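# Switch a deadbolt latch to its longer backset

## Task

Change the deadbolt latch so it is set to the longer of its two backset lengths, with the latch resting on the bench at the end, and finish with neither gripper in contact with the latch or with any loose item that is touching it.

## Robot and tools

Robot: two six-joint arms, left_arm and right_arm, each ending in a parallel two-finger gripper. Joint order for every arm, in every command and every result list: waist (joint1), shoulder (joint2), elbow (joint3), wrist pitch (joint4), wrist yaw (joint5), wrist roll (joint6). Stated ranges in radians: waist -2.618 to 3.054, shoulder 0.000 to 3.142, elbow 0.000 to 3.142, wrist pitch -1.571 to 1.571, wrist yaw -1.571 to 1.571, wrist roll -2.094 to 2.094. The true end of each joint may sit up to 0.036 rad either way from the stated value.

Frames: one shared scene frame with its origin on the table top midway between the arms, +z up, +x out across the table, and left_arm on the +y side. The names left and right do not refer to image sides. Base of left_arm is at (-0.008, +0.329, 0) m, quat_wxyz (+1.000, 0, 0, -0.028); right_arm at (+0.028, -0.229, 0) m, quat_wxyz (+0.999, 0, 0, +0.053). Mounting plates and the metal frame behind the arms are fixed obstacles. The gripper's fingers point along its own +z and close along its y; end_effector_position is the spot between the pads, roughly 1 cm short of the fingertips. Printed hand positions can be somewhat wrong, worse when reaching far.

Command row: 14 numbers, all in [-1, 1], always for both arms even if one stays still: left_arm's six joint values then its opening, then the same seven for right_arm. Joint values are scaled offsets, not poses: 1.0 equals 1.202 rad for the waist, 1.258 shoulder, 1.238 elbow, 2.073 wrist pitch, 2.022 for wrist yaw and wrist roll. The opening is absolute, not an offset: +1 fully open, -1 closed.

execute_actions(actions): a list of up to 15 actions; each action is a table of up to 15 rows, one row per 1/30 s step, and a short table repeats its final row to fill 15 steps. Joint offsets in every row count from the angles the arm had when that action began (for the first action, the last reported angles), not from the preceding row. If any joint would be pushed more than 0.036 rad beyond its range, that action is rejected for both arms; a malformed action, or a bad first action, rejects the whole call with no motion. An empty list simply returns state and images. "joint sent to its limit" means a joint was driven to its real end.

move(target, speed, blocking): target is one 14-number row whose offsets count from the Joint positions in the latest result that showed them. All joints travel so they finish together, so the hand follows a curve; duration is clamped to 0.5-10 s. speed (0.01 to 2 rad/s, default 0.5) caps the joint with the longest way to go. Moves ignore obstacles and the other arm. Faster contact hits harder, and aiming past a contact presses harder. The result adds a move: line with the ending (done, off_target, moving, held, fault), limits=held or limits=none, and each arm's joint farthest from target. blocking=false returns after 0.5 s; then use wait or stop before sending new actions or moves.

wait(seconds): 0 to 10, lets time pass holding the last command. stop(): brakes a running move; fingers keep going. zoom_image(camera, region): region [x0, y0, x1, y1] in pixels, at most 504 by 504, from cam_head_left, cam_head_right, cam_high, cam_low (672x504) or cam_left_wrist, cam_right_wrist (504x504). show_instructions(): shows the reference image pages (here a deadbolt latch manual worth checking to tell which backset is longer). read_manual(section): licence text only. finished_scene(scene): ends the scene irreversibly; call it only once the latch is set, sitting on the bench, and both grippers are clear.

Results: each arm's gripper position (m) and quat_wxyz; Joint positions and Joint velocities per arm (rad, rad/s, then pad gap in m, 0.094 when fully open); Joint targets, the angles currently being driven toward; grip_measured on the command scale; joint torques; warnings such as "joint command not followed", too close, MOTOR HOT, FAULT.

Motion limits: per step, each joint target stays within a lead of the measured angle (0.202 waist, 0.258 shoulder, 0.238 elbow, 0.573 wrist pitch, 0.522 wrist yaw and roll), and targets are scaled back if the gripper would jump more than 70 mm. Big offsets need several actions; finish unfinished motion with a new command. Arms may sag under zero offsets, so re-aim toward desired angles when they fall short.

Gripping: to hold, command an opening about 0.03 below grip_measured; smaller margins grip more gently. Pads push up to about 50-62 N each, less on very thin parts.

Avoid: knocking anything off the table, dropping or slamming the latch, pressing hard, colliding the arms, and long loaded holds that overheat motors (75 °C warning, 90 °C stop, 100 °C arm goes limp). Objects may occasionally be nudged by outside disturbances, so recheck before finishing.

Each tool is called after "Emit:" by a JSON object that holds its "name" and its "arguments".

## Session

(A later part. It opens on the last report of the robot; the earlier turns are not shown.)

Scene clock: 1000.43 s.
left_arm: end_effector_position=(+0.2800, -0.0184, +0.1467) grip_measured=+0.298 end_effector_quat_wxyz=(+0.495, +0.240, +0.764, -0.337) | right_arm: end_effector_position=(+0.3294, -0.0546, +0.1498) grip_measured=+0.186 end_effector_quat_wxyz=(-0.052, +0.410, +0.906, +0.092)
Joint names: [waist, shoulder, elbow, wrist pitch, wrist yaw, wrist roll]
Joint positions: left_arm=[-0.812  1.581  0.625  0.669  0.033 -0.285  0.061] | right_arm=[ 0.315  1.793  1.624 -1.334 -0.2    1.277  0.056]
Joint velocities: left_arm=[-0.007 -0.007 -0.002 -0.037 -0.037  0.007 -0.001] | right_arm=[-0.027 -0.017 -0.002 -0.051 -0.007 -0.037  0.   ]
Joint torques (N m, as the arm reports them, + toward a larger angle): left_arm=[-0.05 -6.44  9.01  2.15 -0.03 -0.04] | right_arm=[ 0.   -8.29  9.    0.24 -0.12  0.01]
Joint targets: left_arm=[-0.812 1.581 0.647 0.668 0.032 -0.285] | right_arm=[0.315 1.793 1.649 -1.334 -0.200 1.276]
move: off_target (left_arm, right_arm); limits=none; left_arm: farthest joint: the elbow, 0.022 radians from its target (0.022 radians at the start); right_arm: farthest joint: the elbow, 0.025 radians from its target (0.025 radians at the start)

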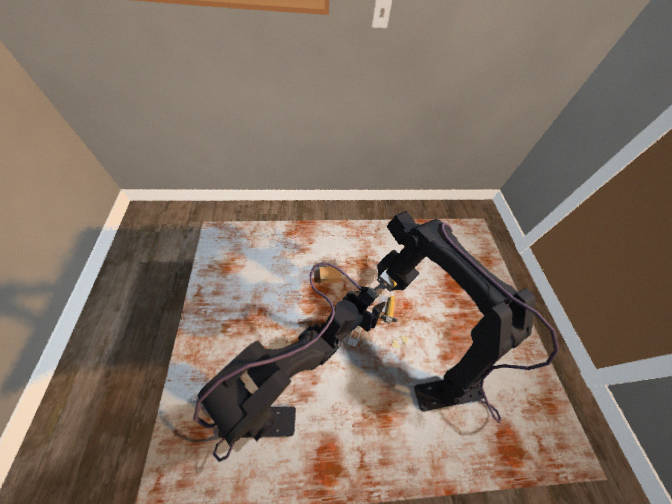

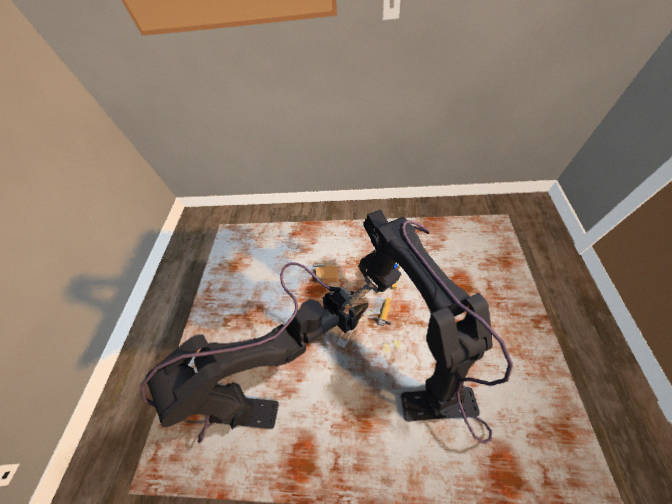

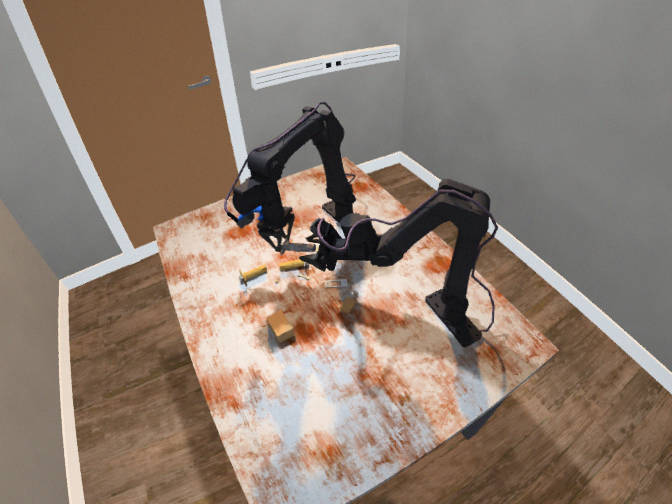

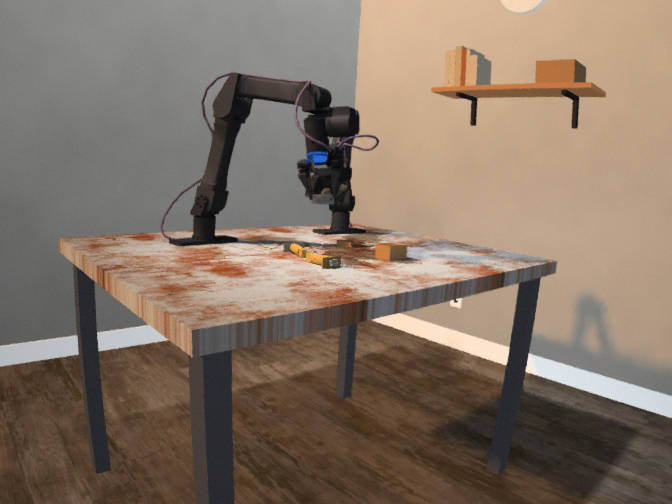

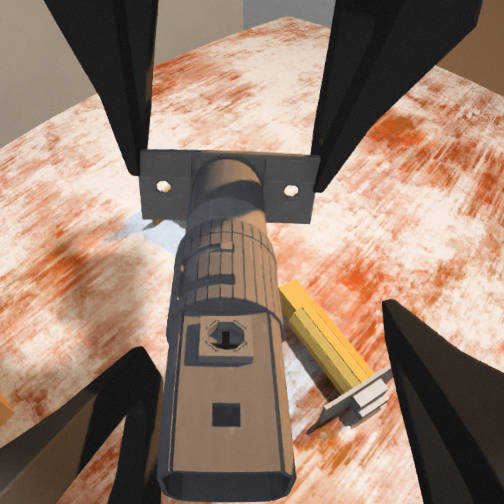

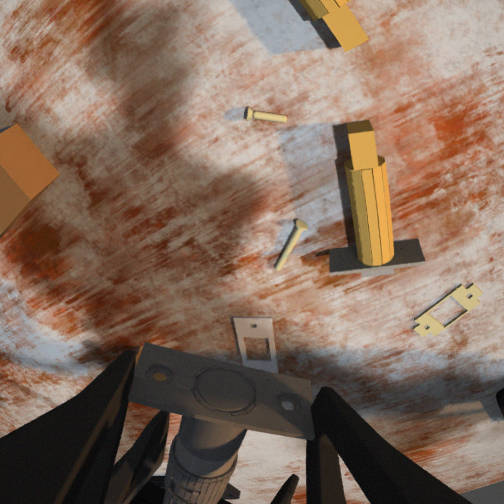

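Emit:
{"name": "move", "arguments": {"target": [0,-0.26,-0.12,-0.075,0,0,0.6, 0,0,0.02,0,0,0,0.08], "speed": 0.3}}

Emit:
{"name": "move", "arguments": {"target": [0.9,-0.1,0.02,0,0,0,0.6, 0,0,0.02,0,0,0,0.08], "speed": 0.8}}

Scene clock: 1012.53 s.
left_arm: end_effector_position=(+0.2466, +0.0211, +0.1787) grip_measured=+0.598 end_effector_quat_wxyz=(+0.506, +0.237, +0.754, -0.345) | right_arm: end_effector_position=(+0.3294, -0.0546, +0.1498) grip_measured=+0.186 end_effector_quat_wxyz=(-0.052, +0.410, +0.906, +0.092)
Joint names: [waist, shoulder, elbow, wrist pitch, wrist yaw, wrist roll]
Joint positions: left_arm=[-0.812  1.275  0.492  0.531  0.033 -0.285  0.075] | right_arm=[ 0.315  1.793  1.624 -1.334 -0.2    1.277  0.056]
Joint velocities: left_arm=[ 0.007  0.012 -0.007  0.022  0.037 -0.037  0.001] | right_arm=[ 0.022 -0.002  0.012 -0.066 -0.051 -0.037 -0.001]
Joint torques (N m, as the arm reports them, + toward a larger angle): left_arm=[-0.05 -5.57  6.57  1.96  0.   -0.03] | right_arm=[-0.06 -8.28  9.08  0.26 -0.13  0.04]
Joint targets: left_arm=[-0.812 1.254 0.477 0.513 0.033 -0.285] | right_arm=[0.315 1.793 1.649 -1.334 -0.200 1.277]
move: off_target (left_arm, right_arm); limits=none; left_arm: farthest joint: the shoulder, 0.021 radians from its target (0.327 radians at the start); right_arm: farthest joint: the elbow, 0.025 radians from its target (0.025 radians at the start)

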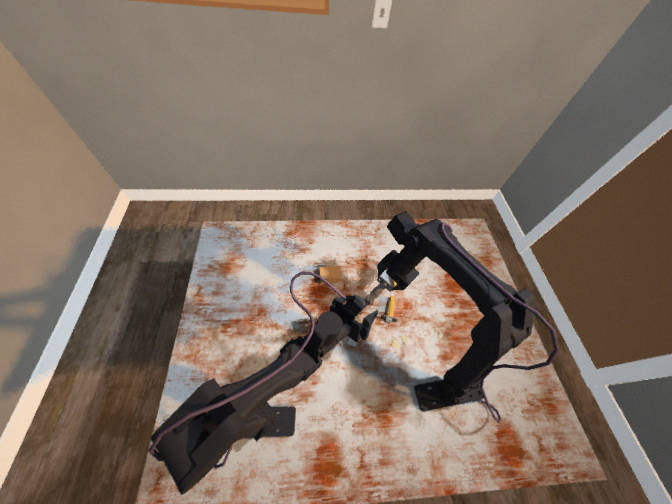

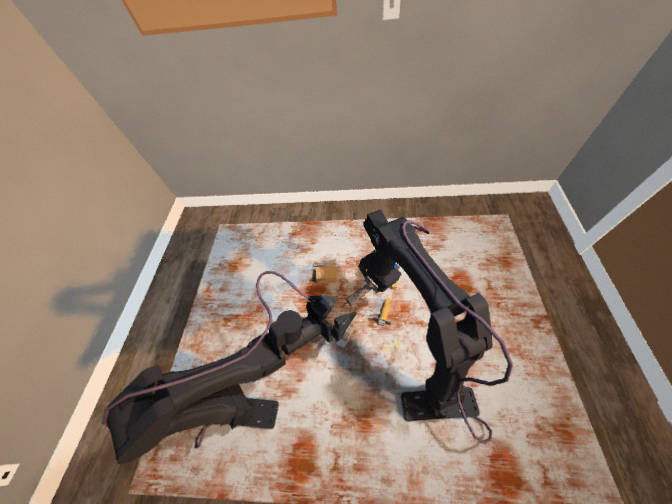

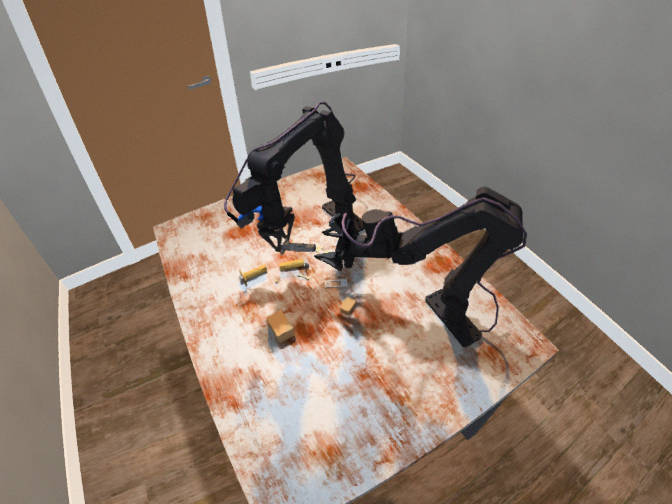

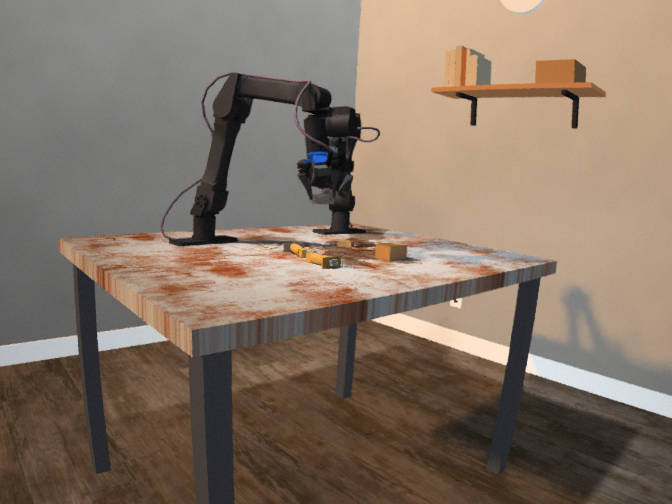

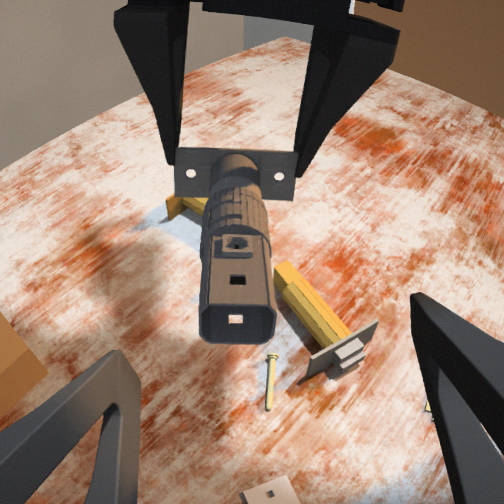

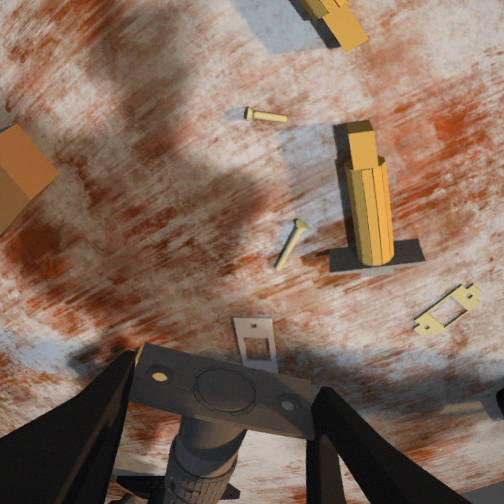

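Scene clock: 1014.33 s.
left_arm: end_effector_position=(+0.3760, +0.4058, +0.2178) grip_measured=+0.598 end_effector_quat_wxyz=(+0.652, -0.175, +0.737, -0.037) | right_arm: end_effector_position=(+0.3294, -0.0546, +0.1498) grip_measured=+0.186 end_effector_quat_wxyz=(-0.052, +0.410, +0.906, +0.092)
Joint names: [waist, shoulder, elbow, wrist pitch, wrist yaw, wrist roll]
Joint positions: left_arm=[ 0.265  1.172  0.492  0.532  0.031 -0.285  0.075] | right_arm=[ 0.315  1.793  1.624 -1.334 -0.2    1.277  0.056]
Joint velocities: left_arm=[ 0.002 -0.007 -0.007 -0.007  0.007  0.007 -0.001] | right_arm=[-0.012  0.002 -0.012  0.022 -0.11  -0.037  0.001]
Joint torques (N m, as the arm reports them, + toward a larger angle): left_arm=[ 0.37 -4.99 10.17  2.16  0.01 -0.04] | right_arm=[-0.12 -8.35  9.09  0.31 -0.09  0.04]
Joint targets: left_arm=[0.270 1.149 0.516 0.531 0.033 -0.285] | right_arm=[0.315 1.793 1.649 -1.334 -0.200 1.277]
move: off_target (left_arm, right_arm); limits=none; left_arm: farthest joint: the elbow, 0.025 radians from its target (0.025 radians at the start); right_arm: farthest joint: the elbow, 0.025 radians from its target (0.025 radians at the start)

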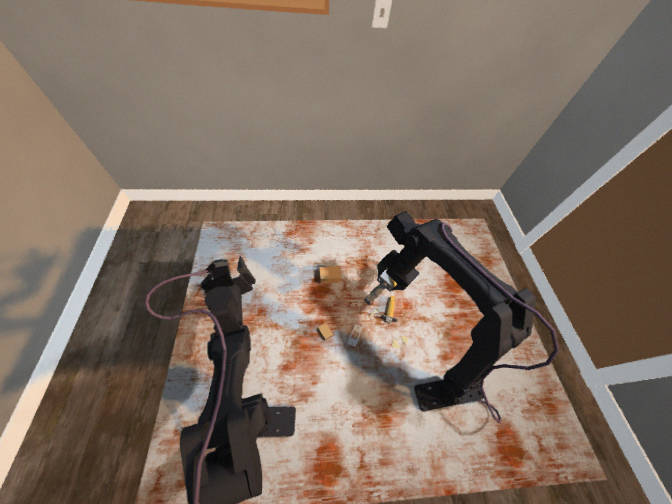

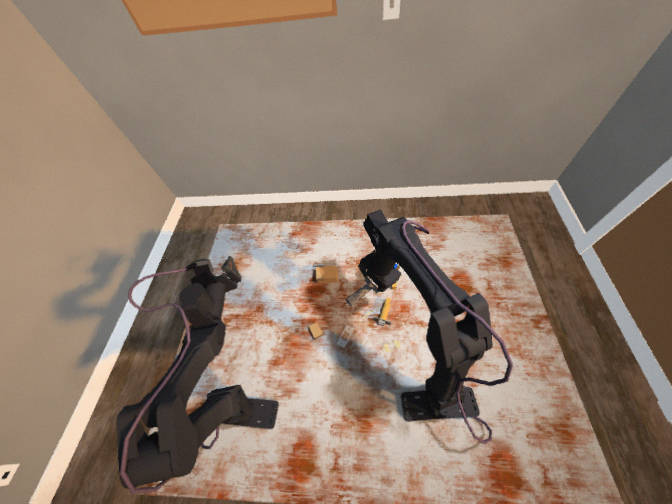

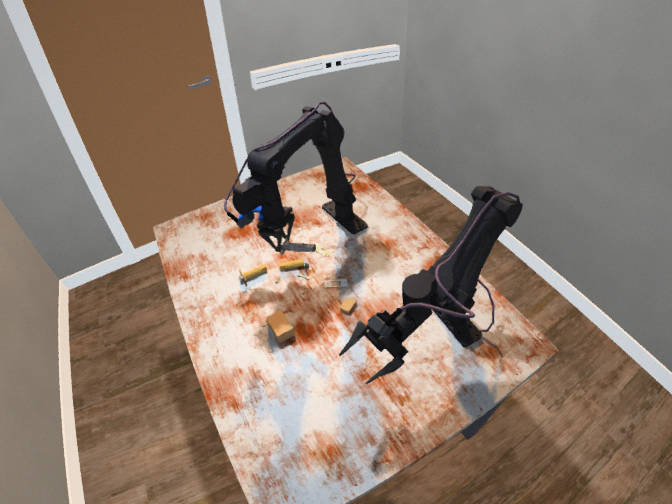

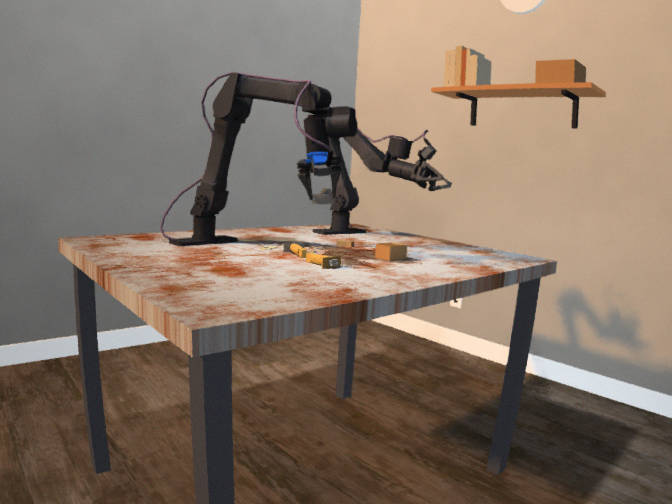

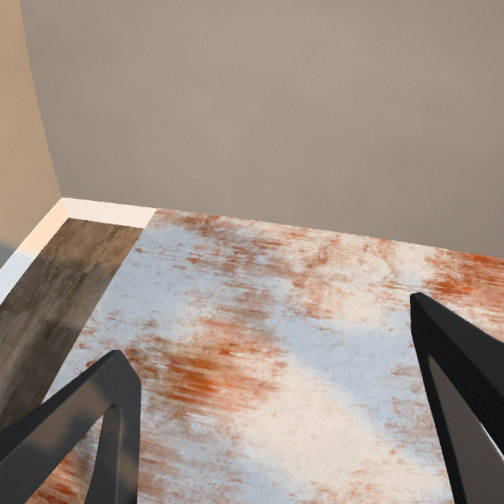

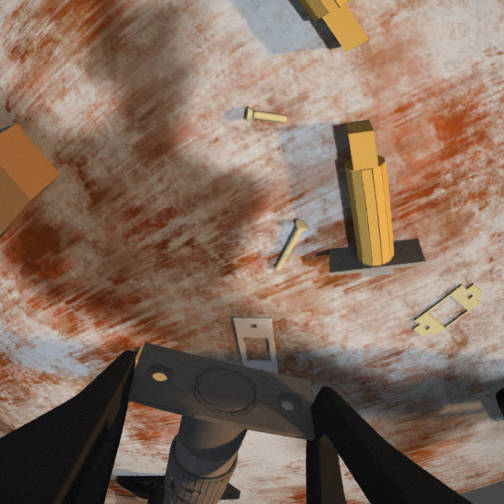

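Emit:
{"name": "move", "arguments": {"target": [0,0,0.02,0,0,0,0.6, -0.3,0,0.02,0,0,0,0.08], "speed": 0.4}}

Scene clock: 1028.50 s.
left_arm: end_effector_position=(+0.3760, +0.4058, +0.2178) grip_measured=+0.598 end_effector_quat_wxyz=(+0.652, -0.175, +0.737, -0.037) | right_arm: end_effector_position=(+0.3715, -0.1717, +0.1498) grip_measured=+0.186 end_effector_quat_wxyz=(-0.035, +0.565, +0.818, +0.100)
Joint names: [waist, shoulder, elbow, wrist pitch, wrist yaw, wrist roll]
Joint positions: left_arm=[ 0.265  1.172  0.492  0.532  0.031 -0.285  0.075] | right_arm=[-0.044  1.793  1.624 -1.334 -0.2    1.277  0.056]
Joint velocities: left_arm=[ 0.007  0.007 -0.012  0.081  0.022 -0.051  0.   ] | right_arm=[-0.012  0.007  0.002 -0.022  0.022 -0.007  0.   ]
Joint torques (N m, as the arm reports them, + toward a larger angle): left_arm=[-0.03 -3.19 10.16  2.18  0.   -0.03] | right_arm=[-0.17 -8.36  9.18  0.28 -0.11 -0.02]
Joint targets: left_arm=[0.265 1.172 0.516 0.532 0.031 -0.285] | right_arm=[-0.045 1.793 1.649 -1.334 -0.201 1.277]
move: off_target (left_arm, right_arm); limits=none; left_arm: farthest joint: the elbow, 0.025 radians from its target (0.025 radians at the start); right_arm: farthest joint: the elbow, 0.025 radians from its target (0.025 radians at the start)

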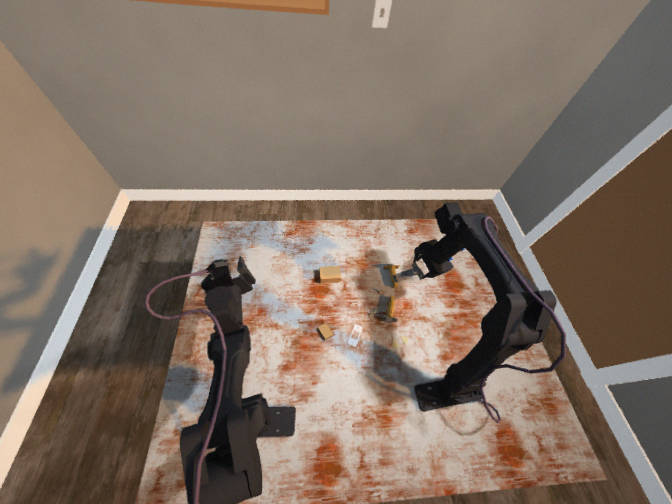

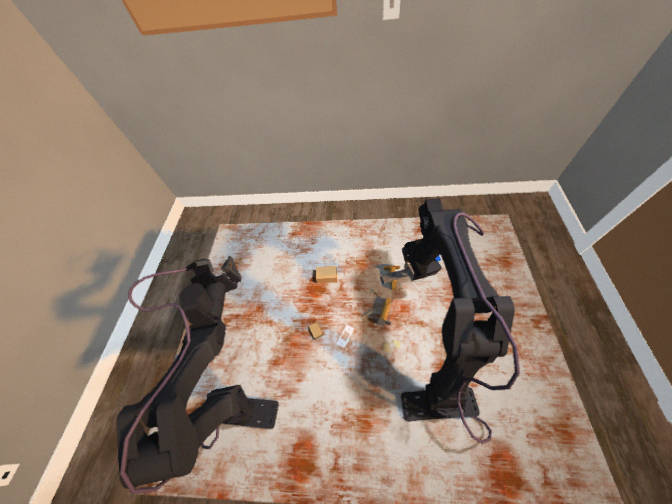

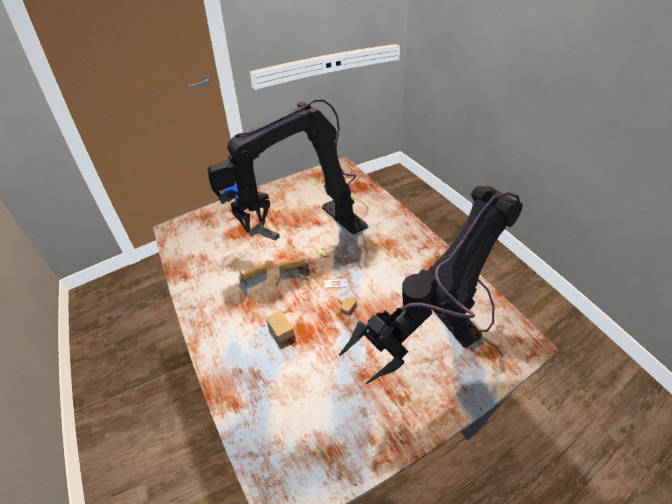

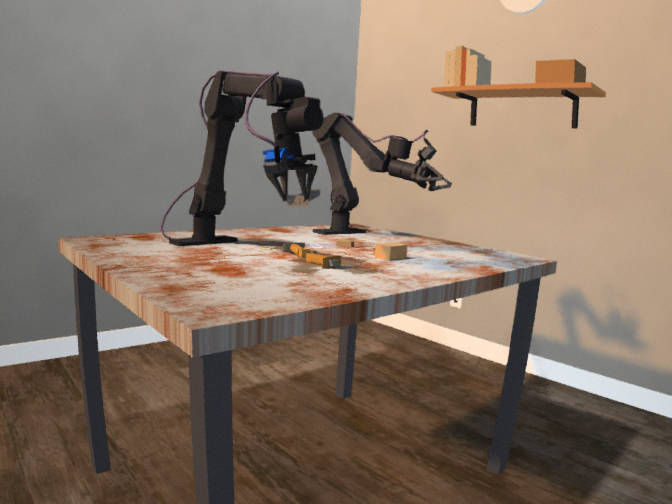

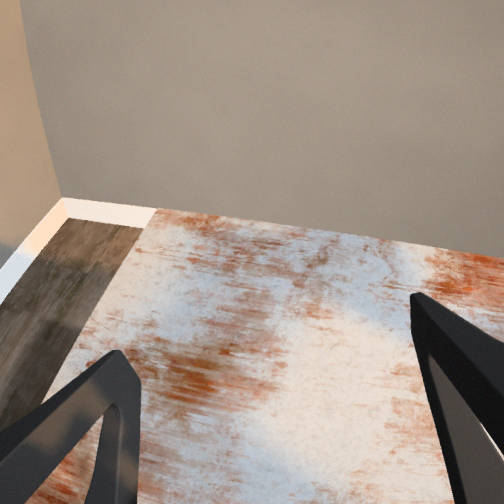

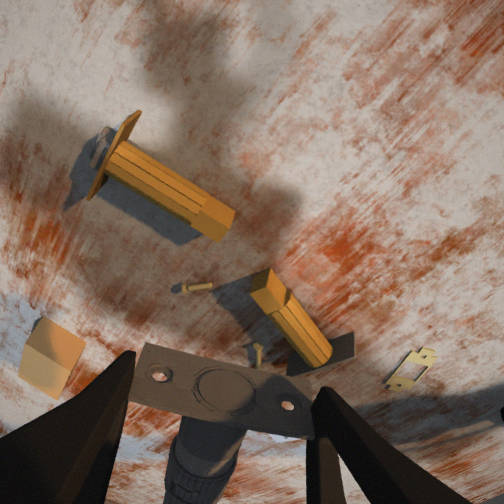

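Emit:
{"name": "move", "arguments": {"target": [0,0,0.02,0,0,0,0.6, -0.14,-0.03,-0.38,0.21,0,0,0.08], "speed": 0.35}}

Scene clock: 1039.83 s.
left_arm: end_effector_position=(+0.3760, +0.4058, +0.2178) grip_measured=+0.598 end_effector_quat_wxyz=(+0.652, -0.175, +0.737, -0.037) | right_arm: end_effector_position=(+0.3544, -0.2251, +0.0413) grip_measured=+0.186 end_effector_quat_wxyz=(-0.033, +0.629, +0.770, +0.098)
Joint names: [waist, shoulder, elbow, wrist pitch, wrist yaw, wrist roll]
Joint positions: left_arm=[ 0.265  1.172  0.492  0.532  0.031 -0.285  0.075] | right_arm=[-0.204  1.783  1.174 -0.906 -0.2    1.277  0.056]
Joint velocities: left_arm=[-0.002 -0.007  0.007 -0.066  0.037  0.007  0.   ] | right_arm=[ 0.012 -0.002 -0.012  0.037  0.007 -0.022 -0.   ]
Joint torques (N m, as the arm reports them, + toward a larger angle): left_arm=[ 0.   -3.17 10.15  2.18 -0.01 -0.05] | right_arm=[-0.63 -9.83  4.95  0.33 -0.12  0.02]
Joint targets: left_arm=[0.265 1.172 0.516 0.532 0.031 -0.285] | right_arm=[-0.213 1.755 1.154 -0.898 -0.200 1.277]
move: off_target (left_arm, right_arm); limits=none; left_arm: farthest joint: the elbow, 0.025 radians from its target (0.025 radians at the start); right_arm: farthest joint: the shoulder, 0.028 radians from its target (0.037 radians at the start)

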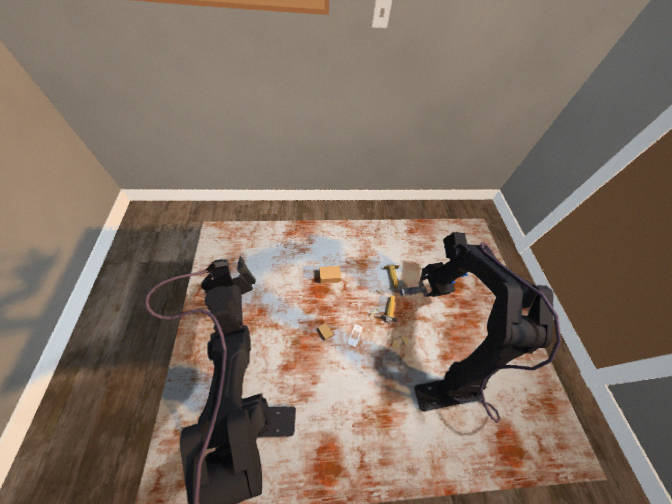

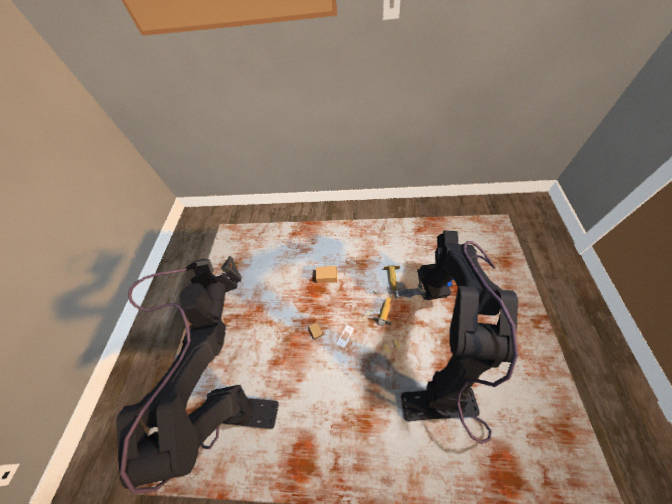

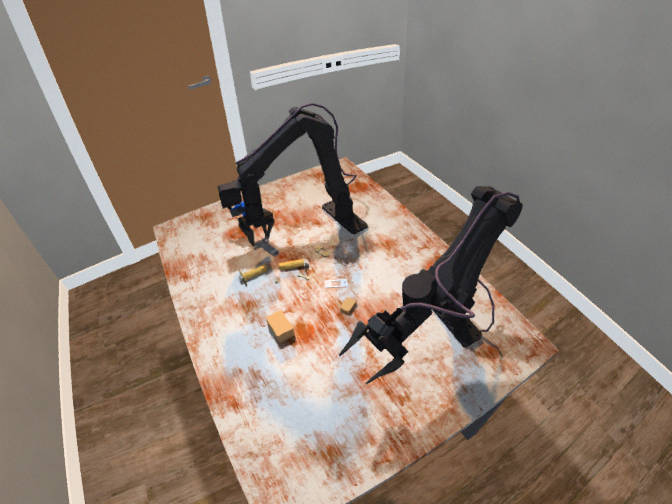

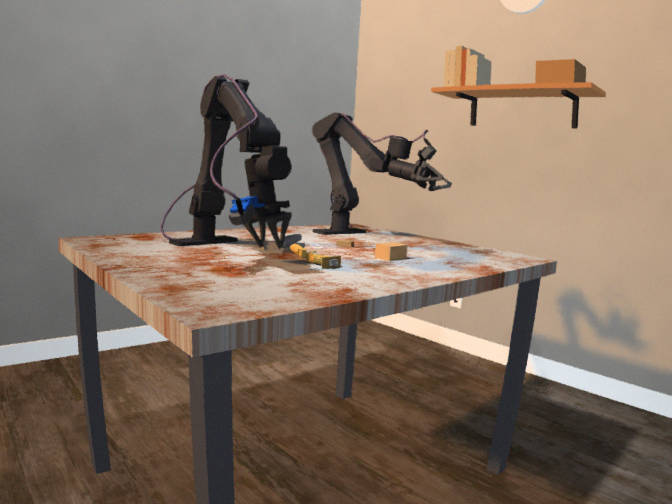

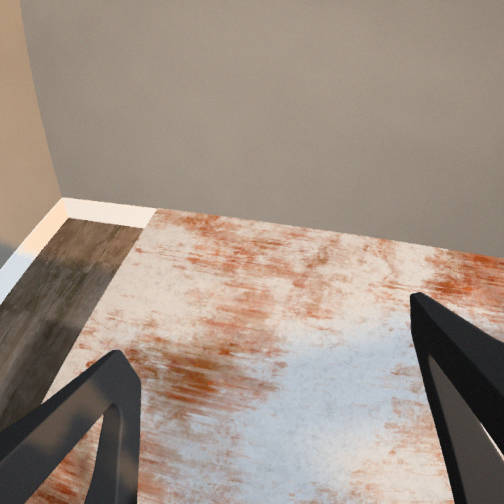

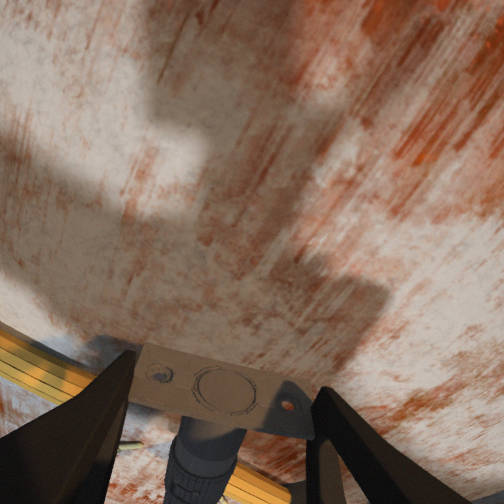

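Emit:
{"name": "move", "arguments": {"target": [0,0,0.02,0,0,0,0.6, -0.1,0,0.01,0,0,0,0.08], "speed": 0.2}}

Emit:
{"name": "move", "arguments": {"target": [0,0,0.02,0,0,0,0.6, 0,0,-0.07,0.04,0,0,0.08], "speed": 0.15}}

Scene clock: 1052.57 s.
left_arm: end_effector_position=(+0.3760, +0.4058, +0.2178) grip_measured=+0.598 end_effector_quat_wxyz=(+0.652, -0.175, +0.737, -0.037) | right_arm: end_effector_position=(+0.3528, -0.2621, +0.0413) grip_measured=+0.186 end_effector_quat_wxyz=(-0.027, +0.672, +0.733, +0.100)
Joint names: [waist, shoulder, elbow, wrist pitch, wrist yaw, wrist roll]
Joint positions: left_arm=[ 0.265  1.172  0.492  0.532  0.031 -0.285  0.075] | right_arm=[-0.318  1.783  1.174 -0.906 -0.2    1.277  0.056]
Joint velocities: left_arm=[ 0.002  0.007  0.007 -0.007 -0.007 -0.051 -0.   ] | right_arm=[-0.007  0.012 -0.002  0.037  0.022 -0.022 -0.001]
Joint torques (N m, as the arm reports them, + toward a larger angle): left_arm=[-0.05 -3.16 10.11  2.16 -0.01 -0.04] | right_arm=[-0.72 -7.89  7.85  0.27 -0.09  0.01]
Joint targets: left_arm=[0.265 1.172 0.516 0.532 0.031 -0.285] | right_arm=[-0.325 1.783 1.186 -0.906 -0.200 1.277]
move: off_target (left_arm); limits=none; left_arm: farthest joint: the elbow, 0.025 radians from its target (0.025 radians at the start); right_arm: farthest joint: the elbow, 0.013 radians from its target (0.013 radians at the start)

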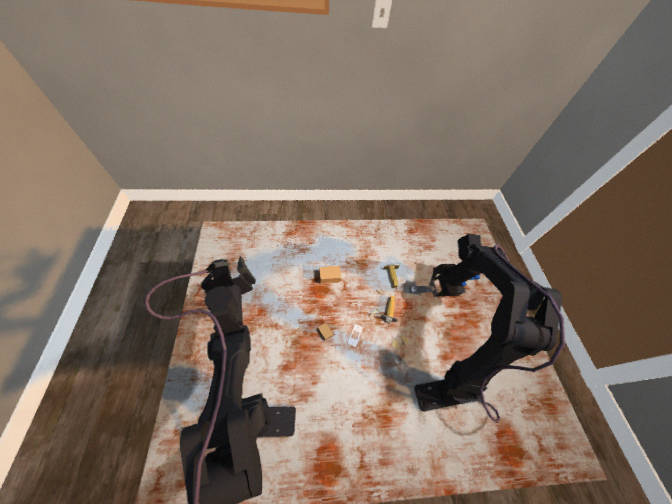

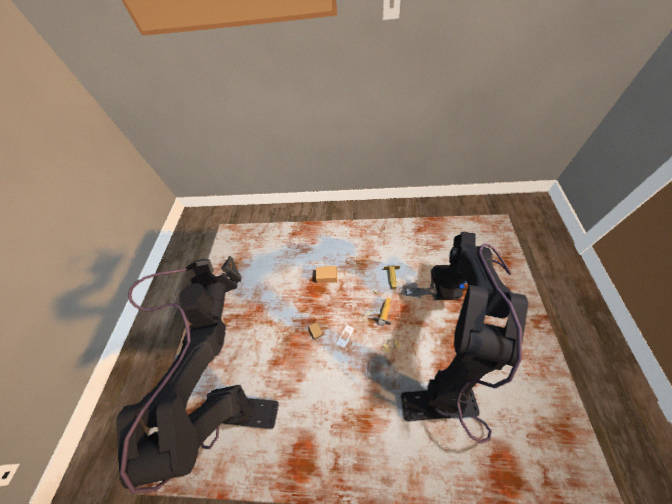

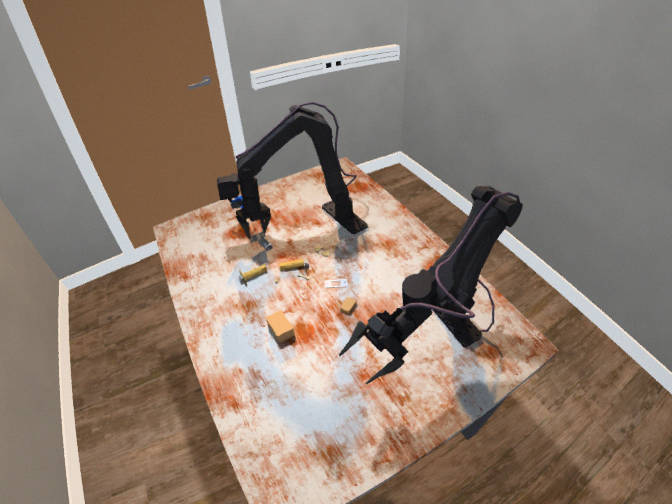

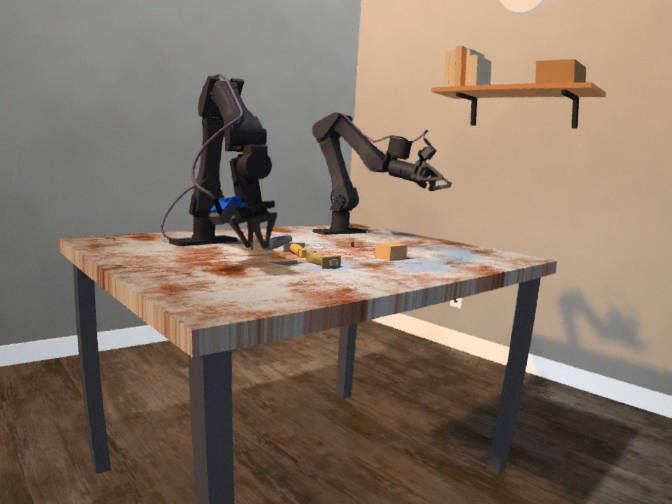

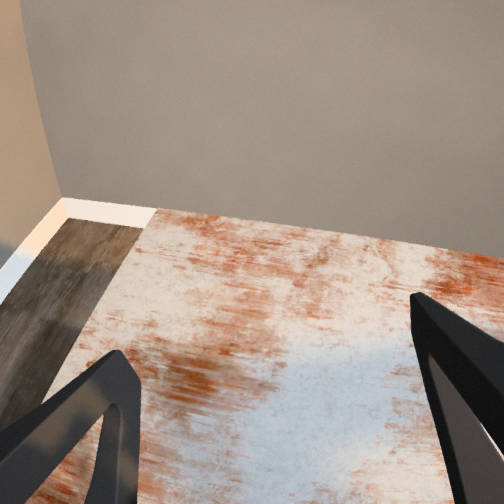

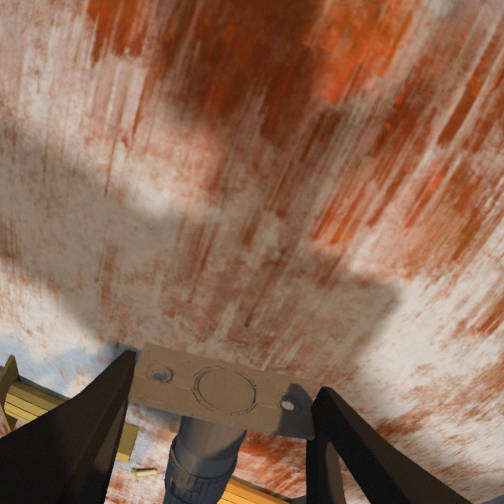

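Scene clock: 1053.73 s.
left_arm: end_effector_position=(+0.3760, +0.4058, +0.2178) grip_measured=+0.598 end_effector_quat_wxyz=(+0.652, -0.175, +0.737, -0.037) | right_arm: end_effector_position=(+0.3489, -0.2613, +0.0264) grip_measured=+0.186 end_effector_quat_wxyz=(-0.023, +0.672, +0.733, +0.103)
Joint names: [waist, shoulder, elbow, wrist pitch, wrist yaw, wrist roll]
Joint positions: left_arm=[ 0.265  1.172  0.492  0.532  0.031 -0.285  0.075] | right_arm=[-0.318  1.783  1.109 -0.831 -0.2    1.277  0.056]
Joint velocities: left_arm=[ 0.007 -0.017 -0.007  0.022 -0.051 -0.022 -0.002] | right_arm=[-0.017  0.002 -0.007  0.037 -0.051  0.066  0.   ]
Joint torques (N m, as the arm reports them, + toward a larger angle): left_arm=[-0.02 -3.14 10.15  2.18 -0.01 -0.04] | right_arm=[-0.08 -7.88  4.91  0.34 -0.07  0.03]
Joint targets: left_arm=[0.265 1.172 0.516 0.532 0.031 -0.285] | right_arm=[-0.318 1.783 1.087 -0.823 -0.200 1.277]
move: off_target (left_arm, right_arm); limits=none; left_arm: farthest joint: the elbow, 0.025 radians from its target (0.025 radians at the start); right_arm: farthest joint: the elbow, 0.022 radians from its target (0.087 radians at the start)

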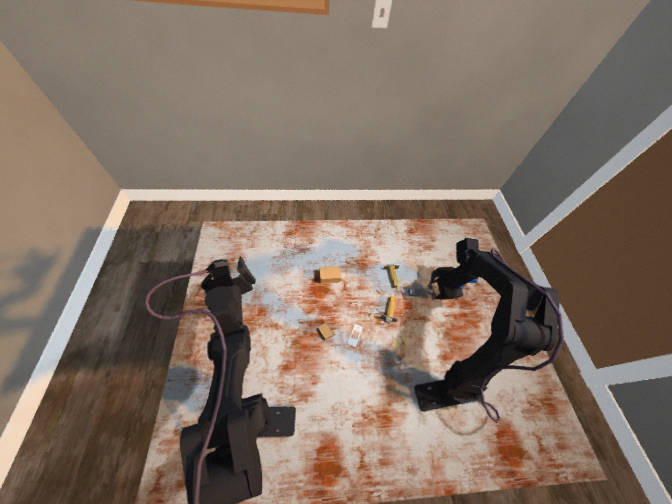

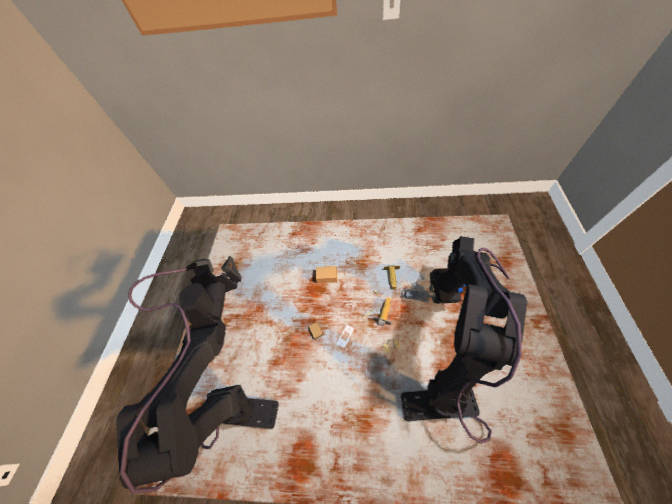

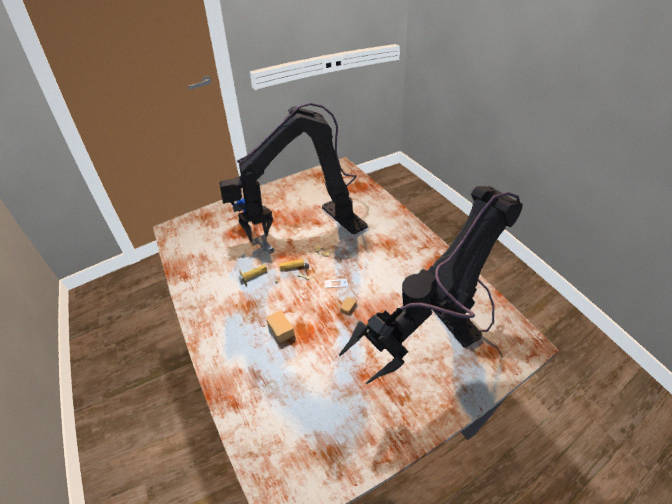

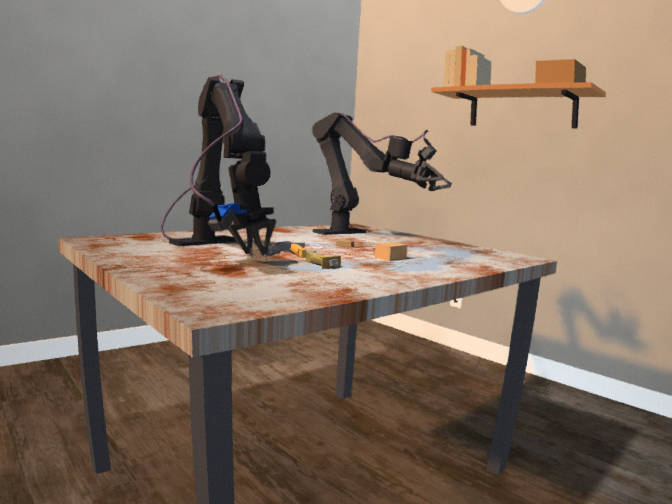

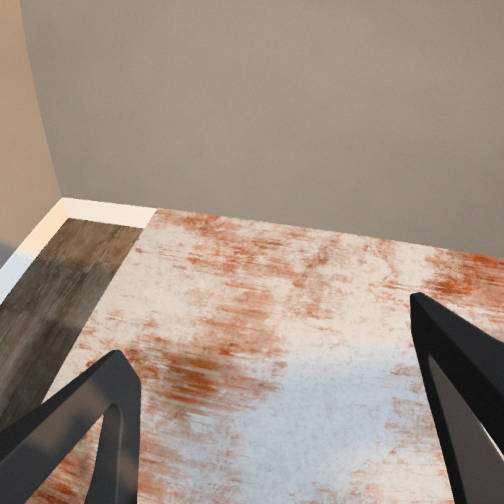

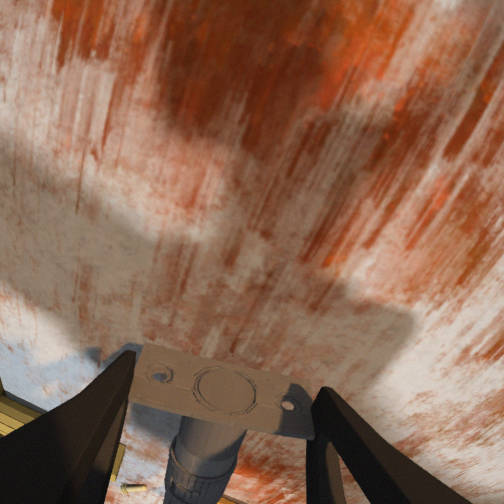

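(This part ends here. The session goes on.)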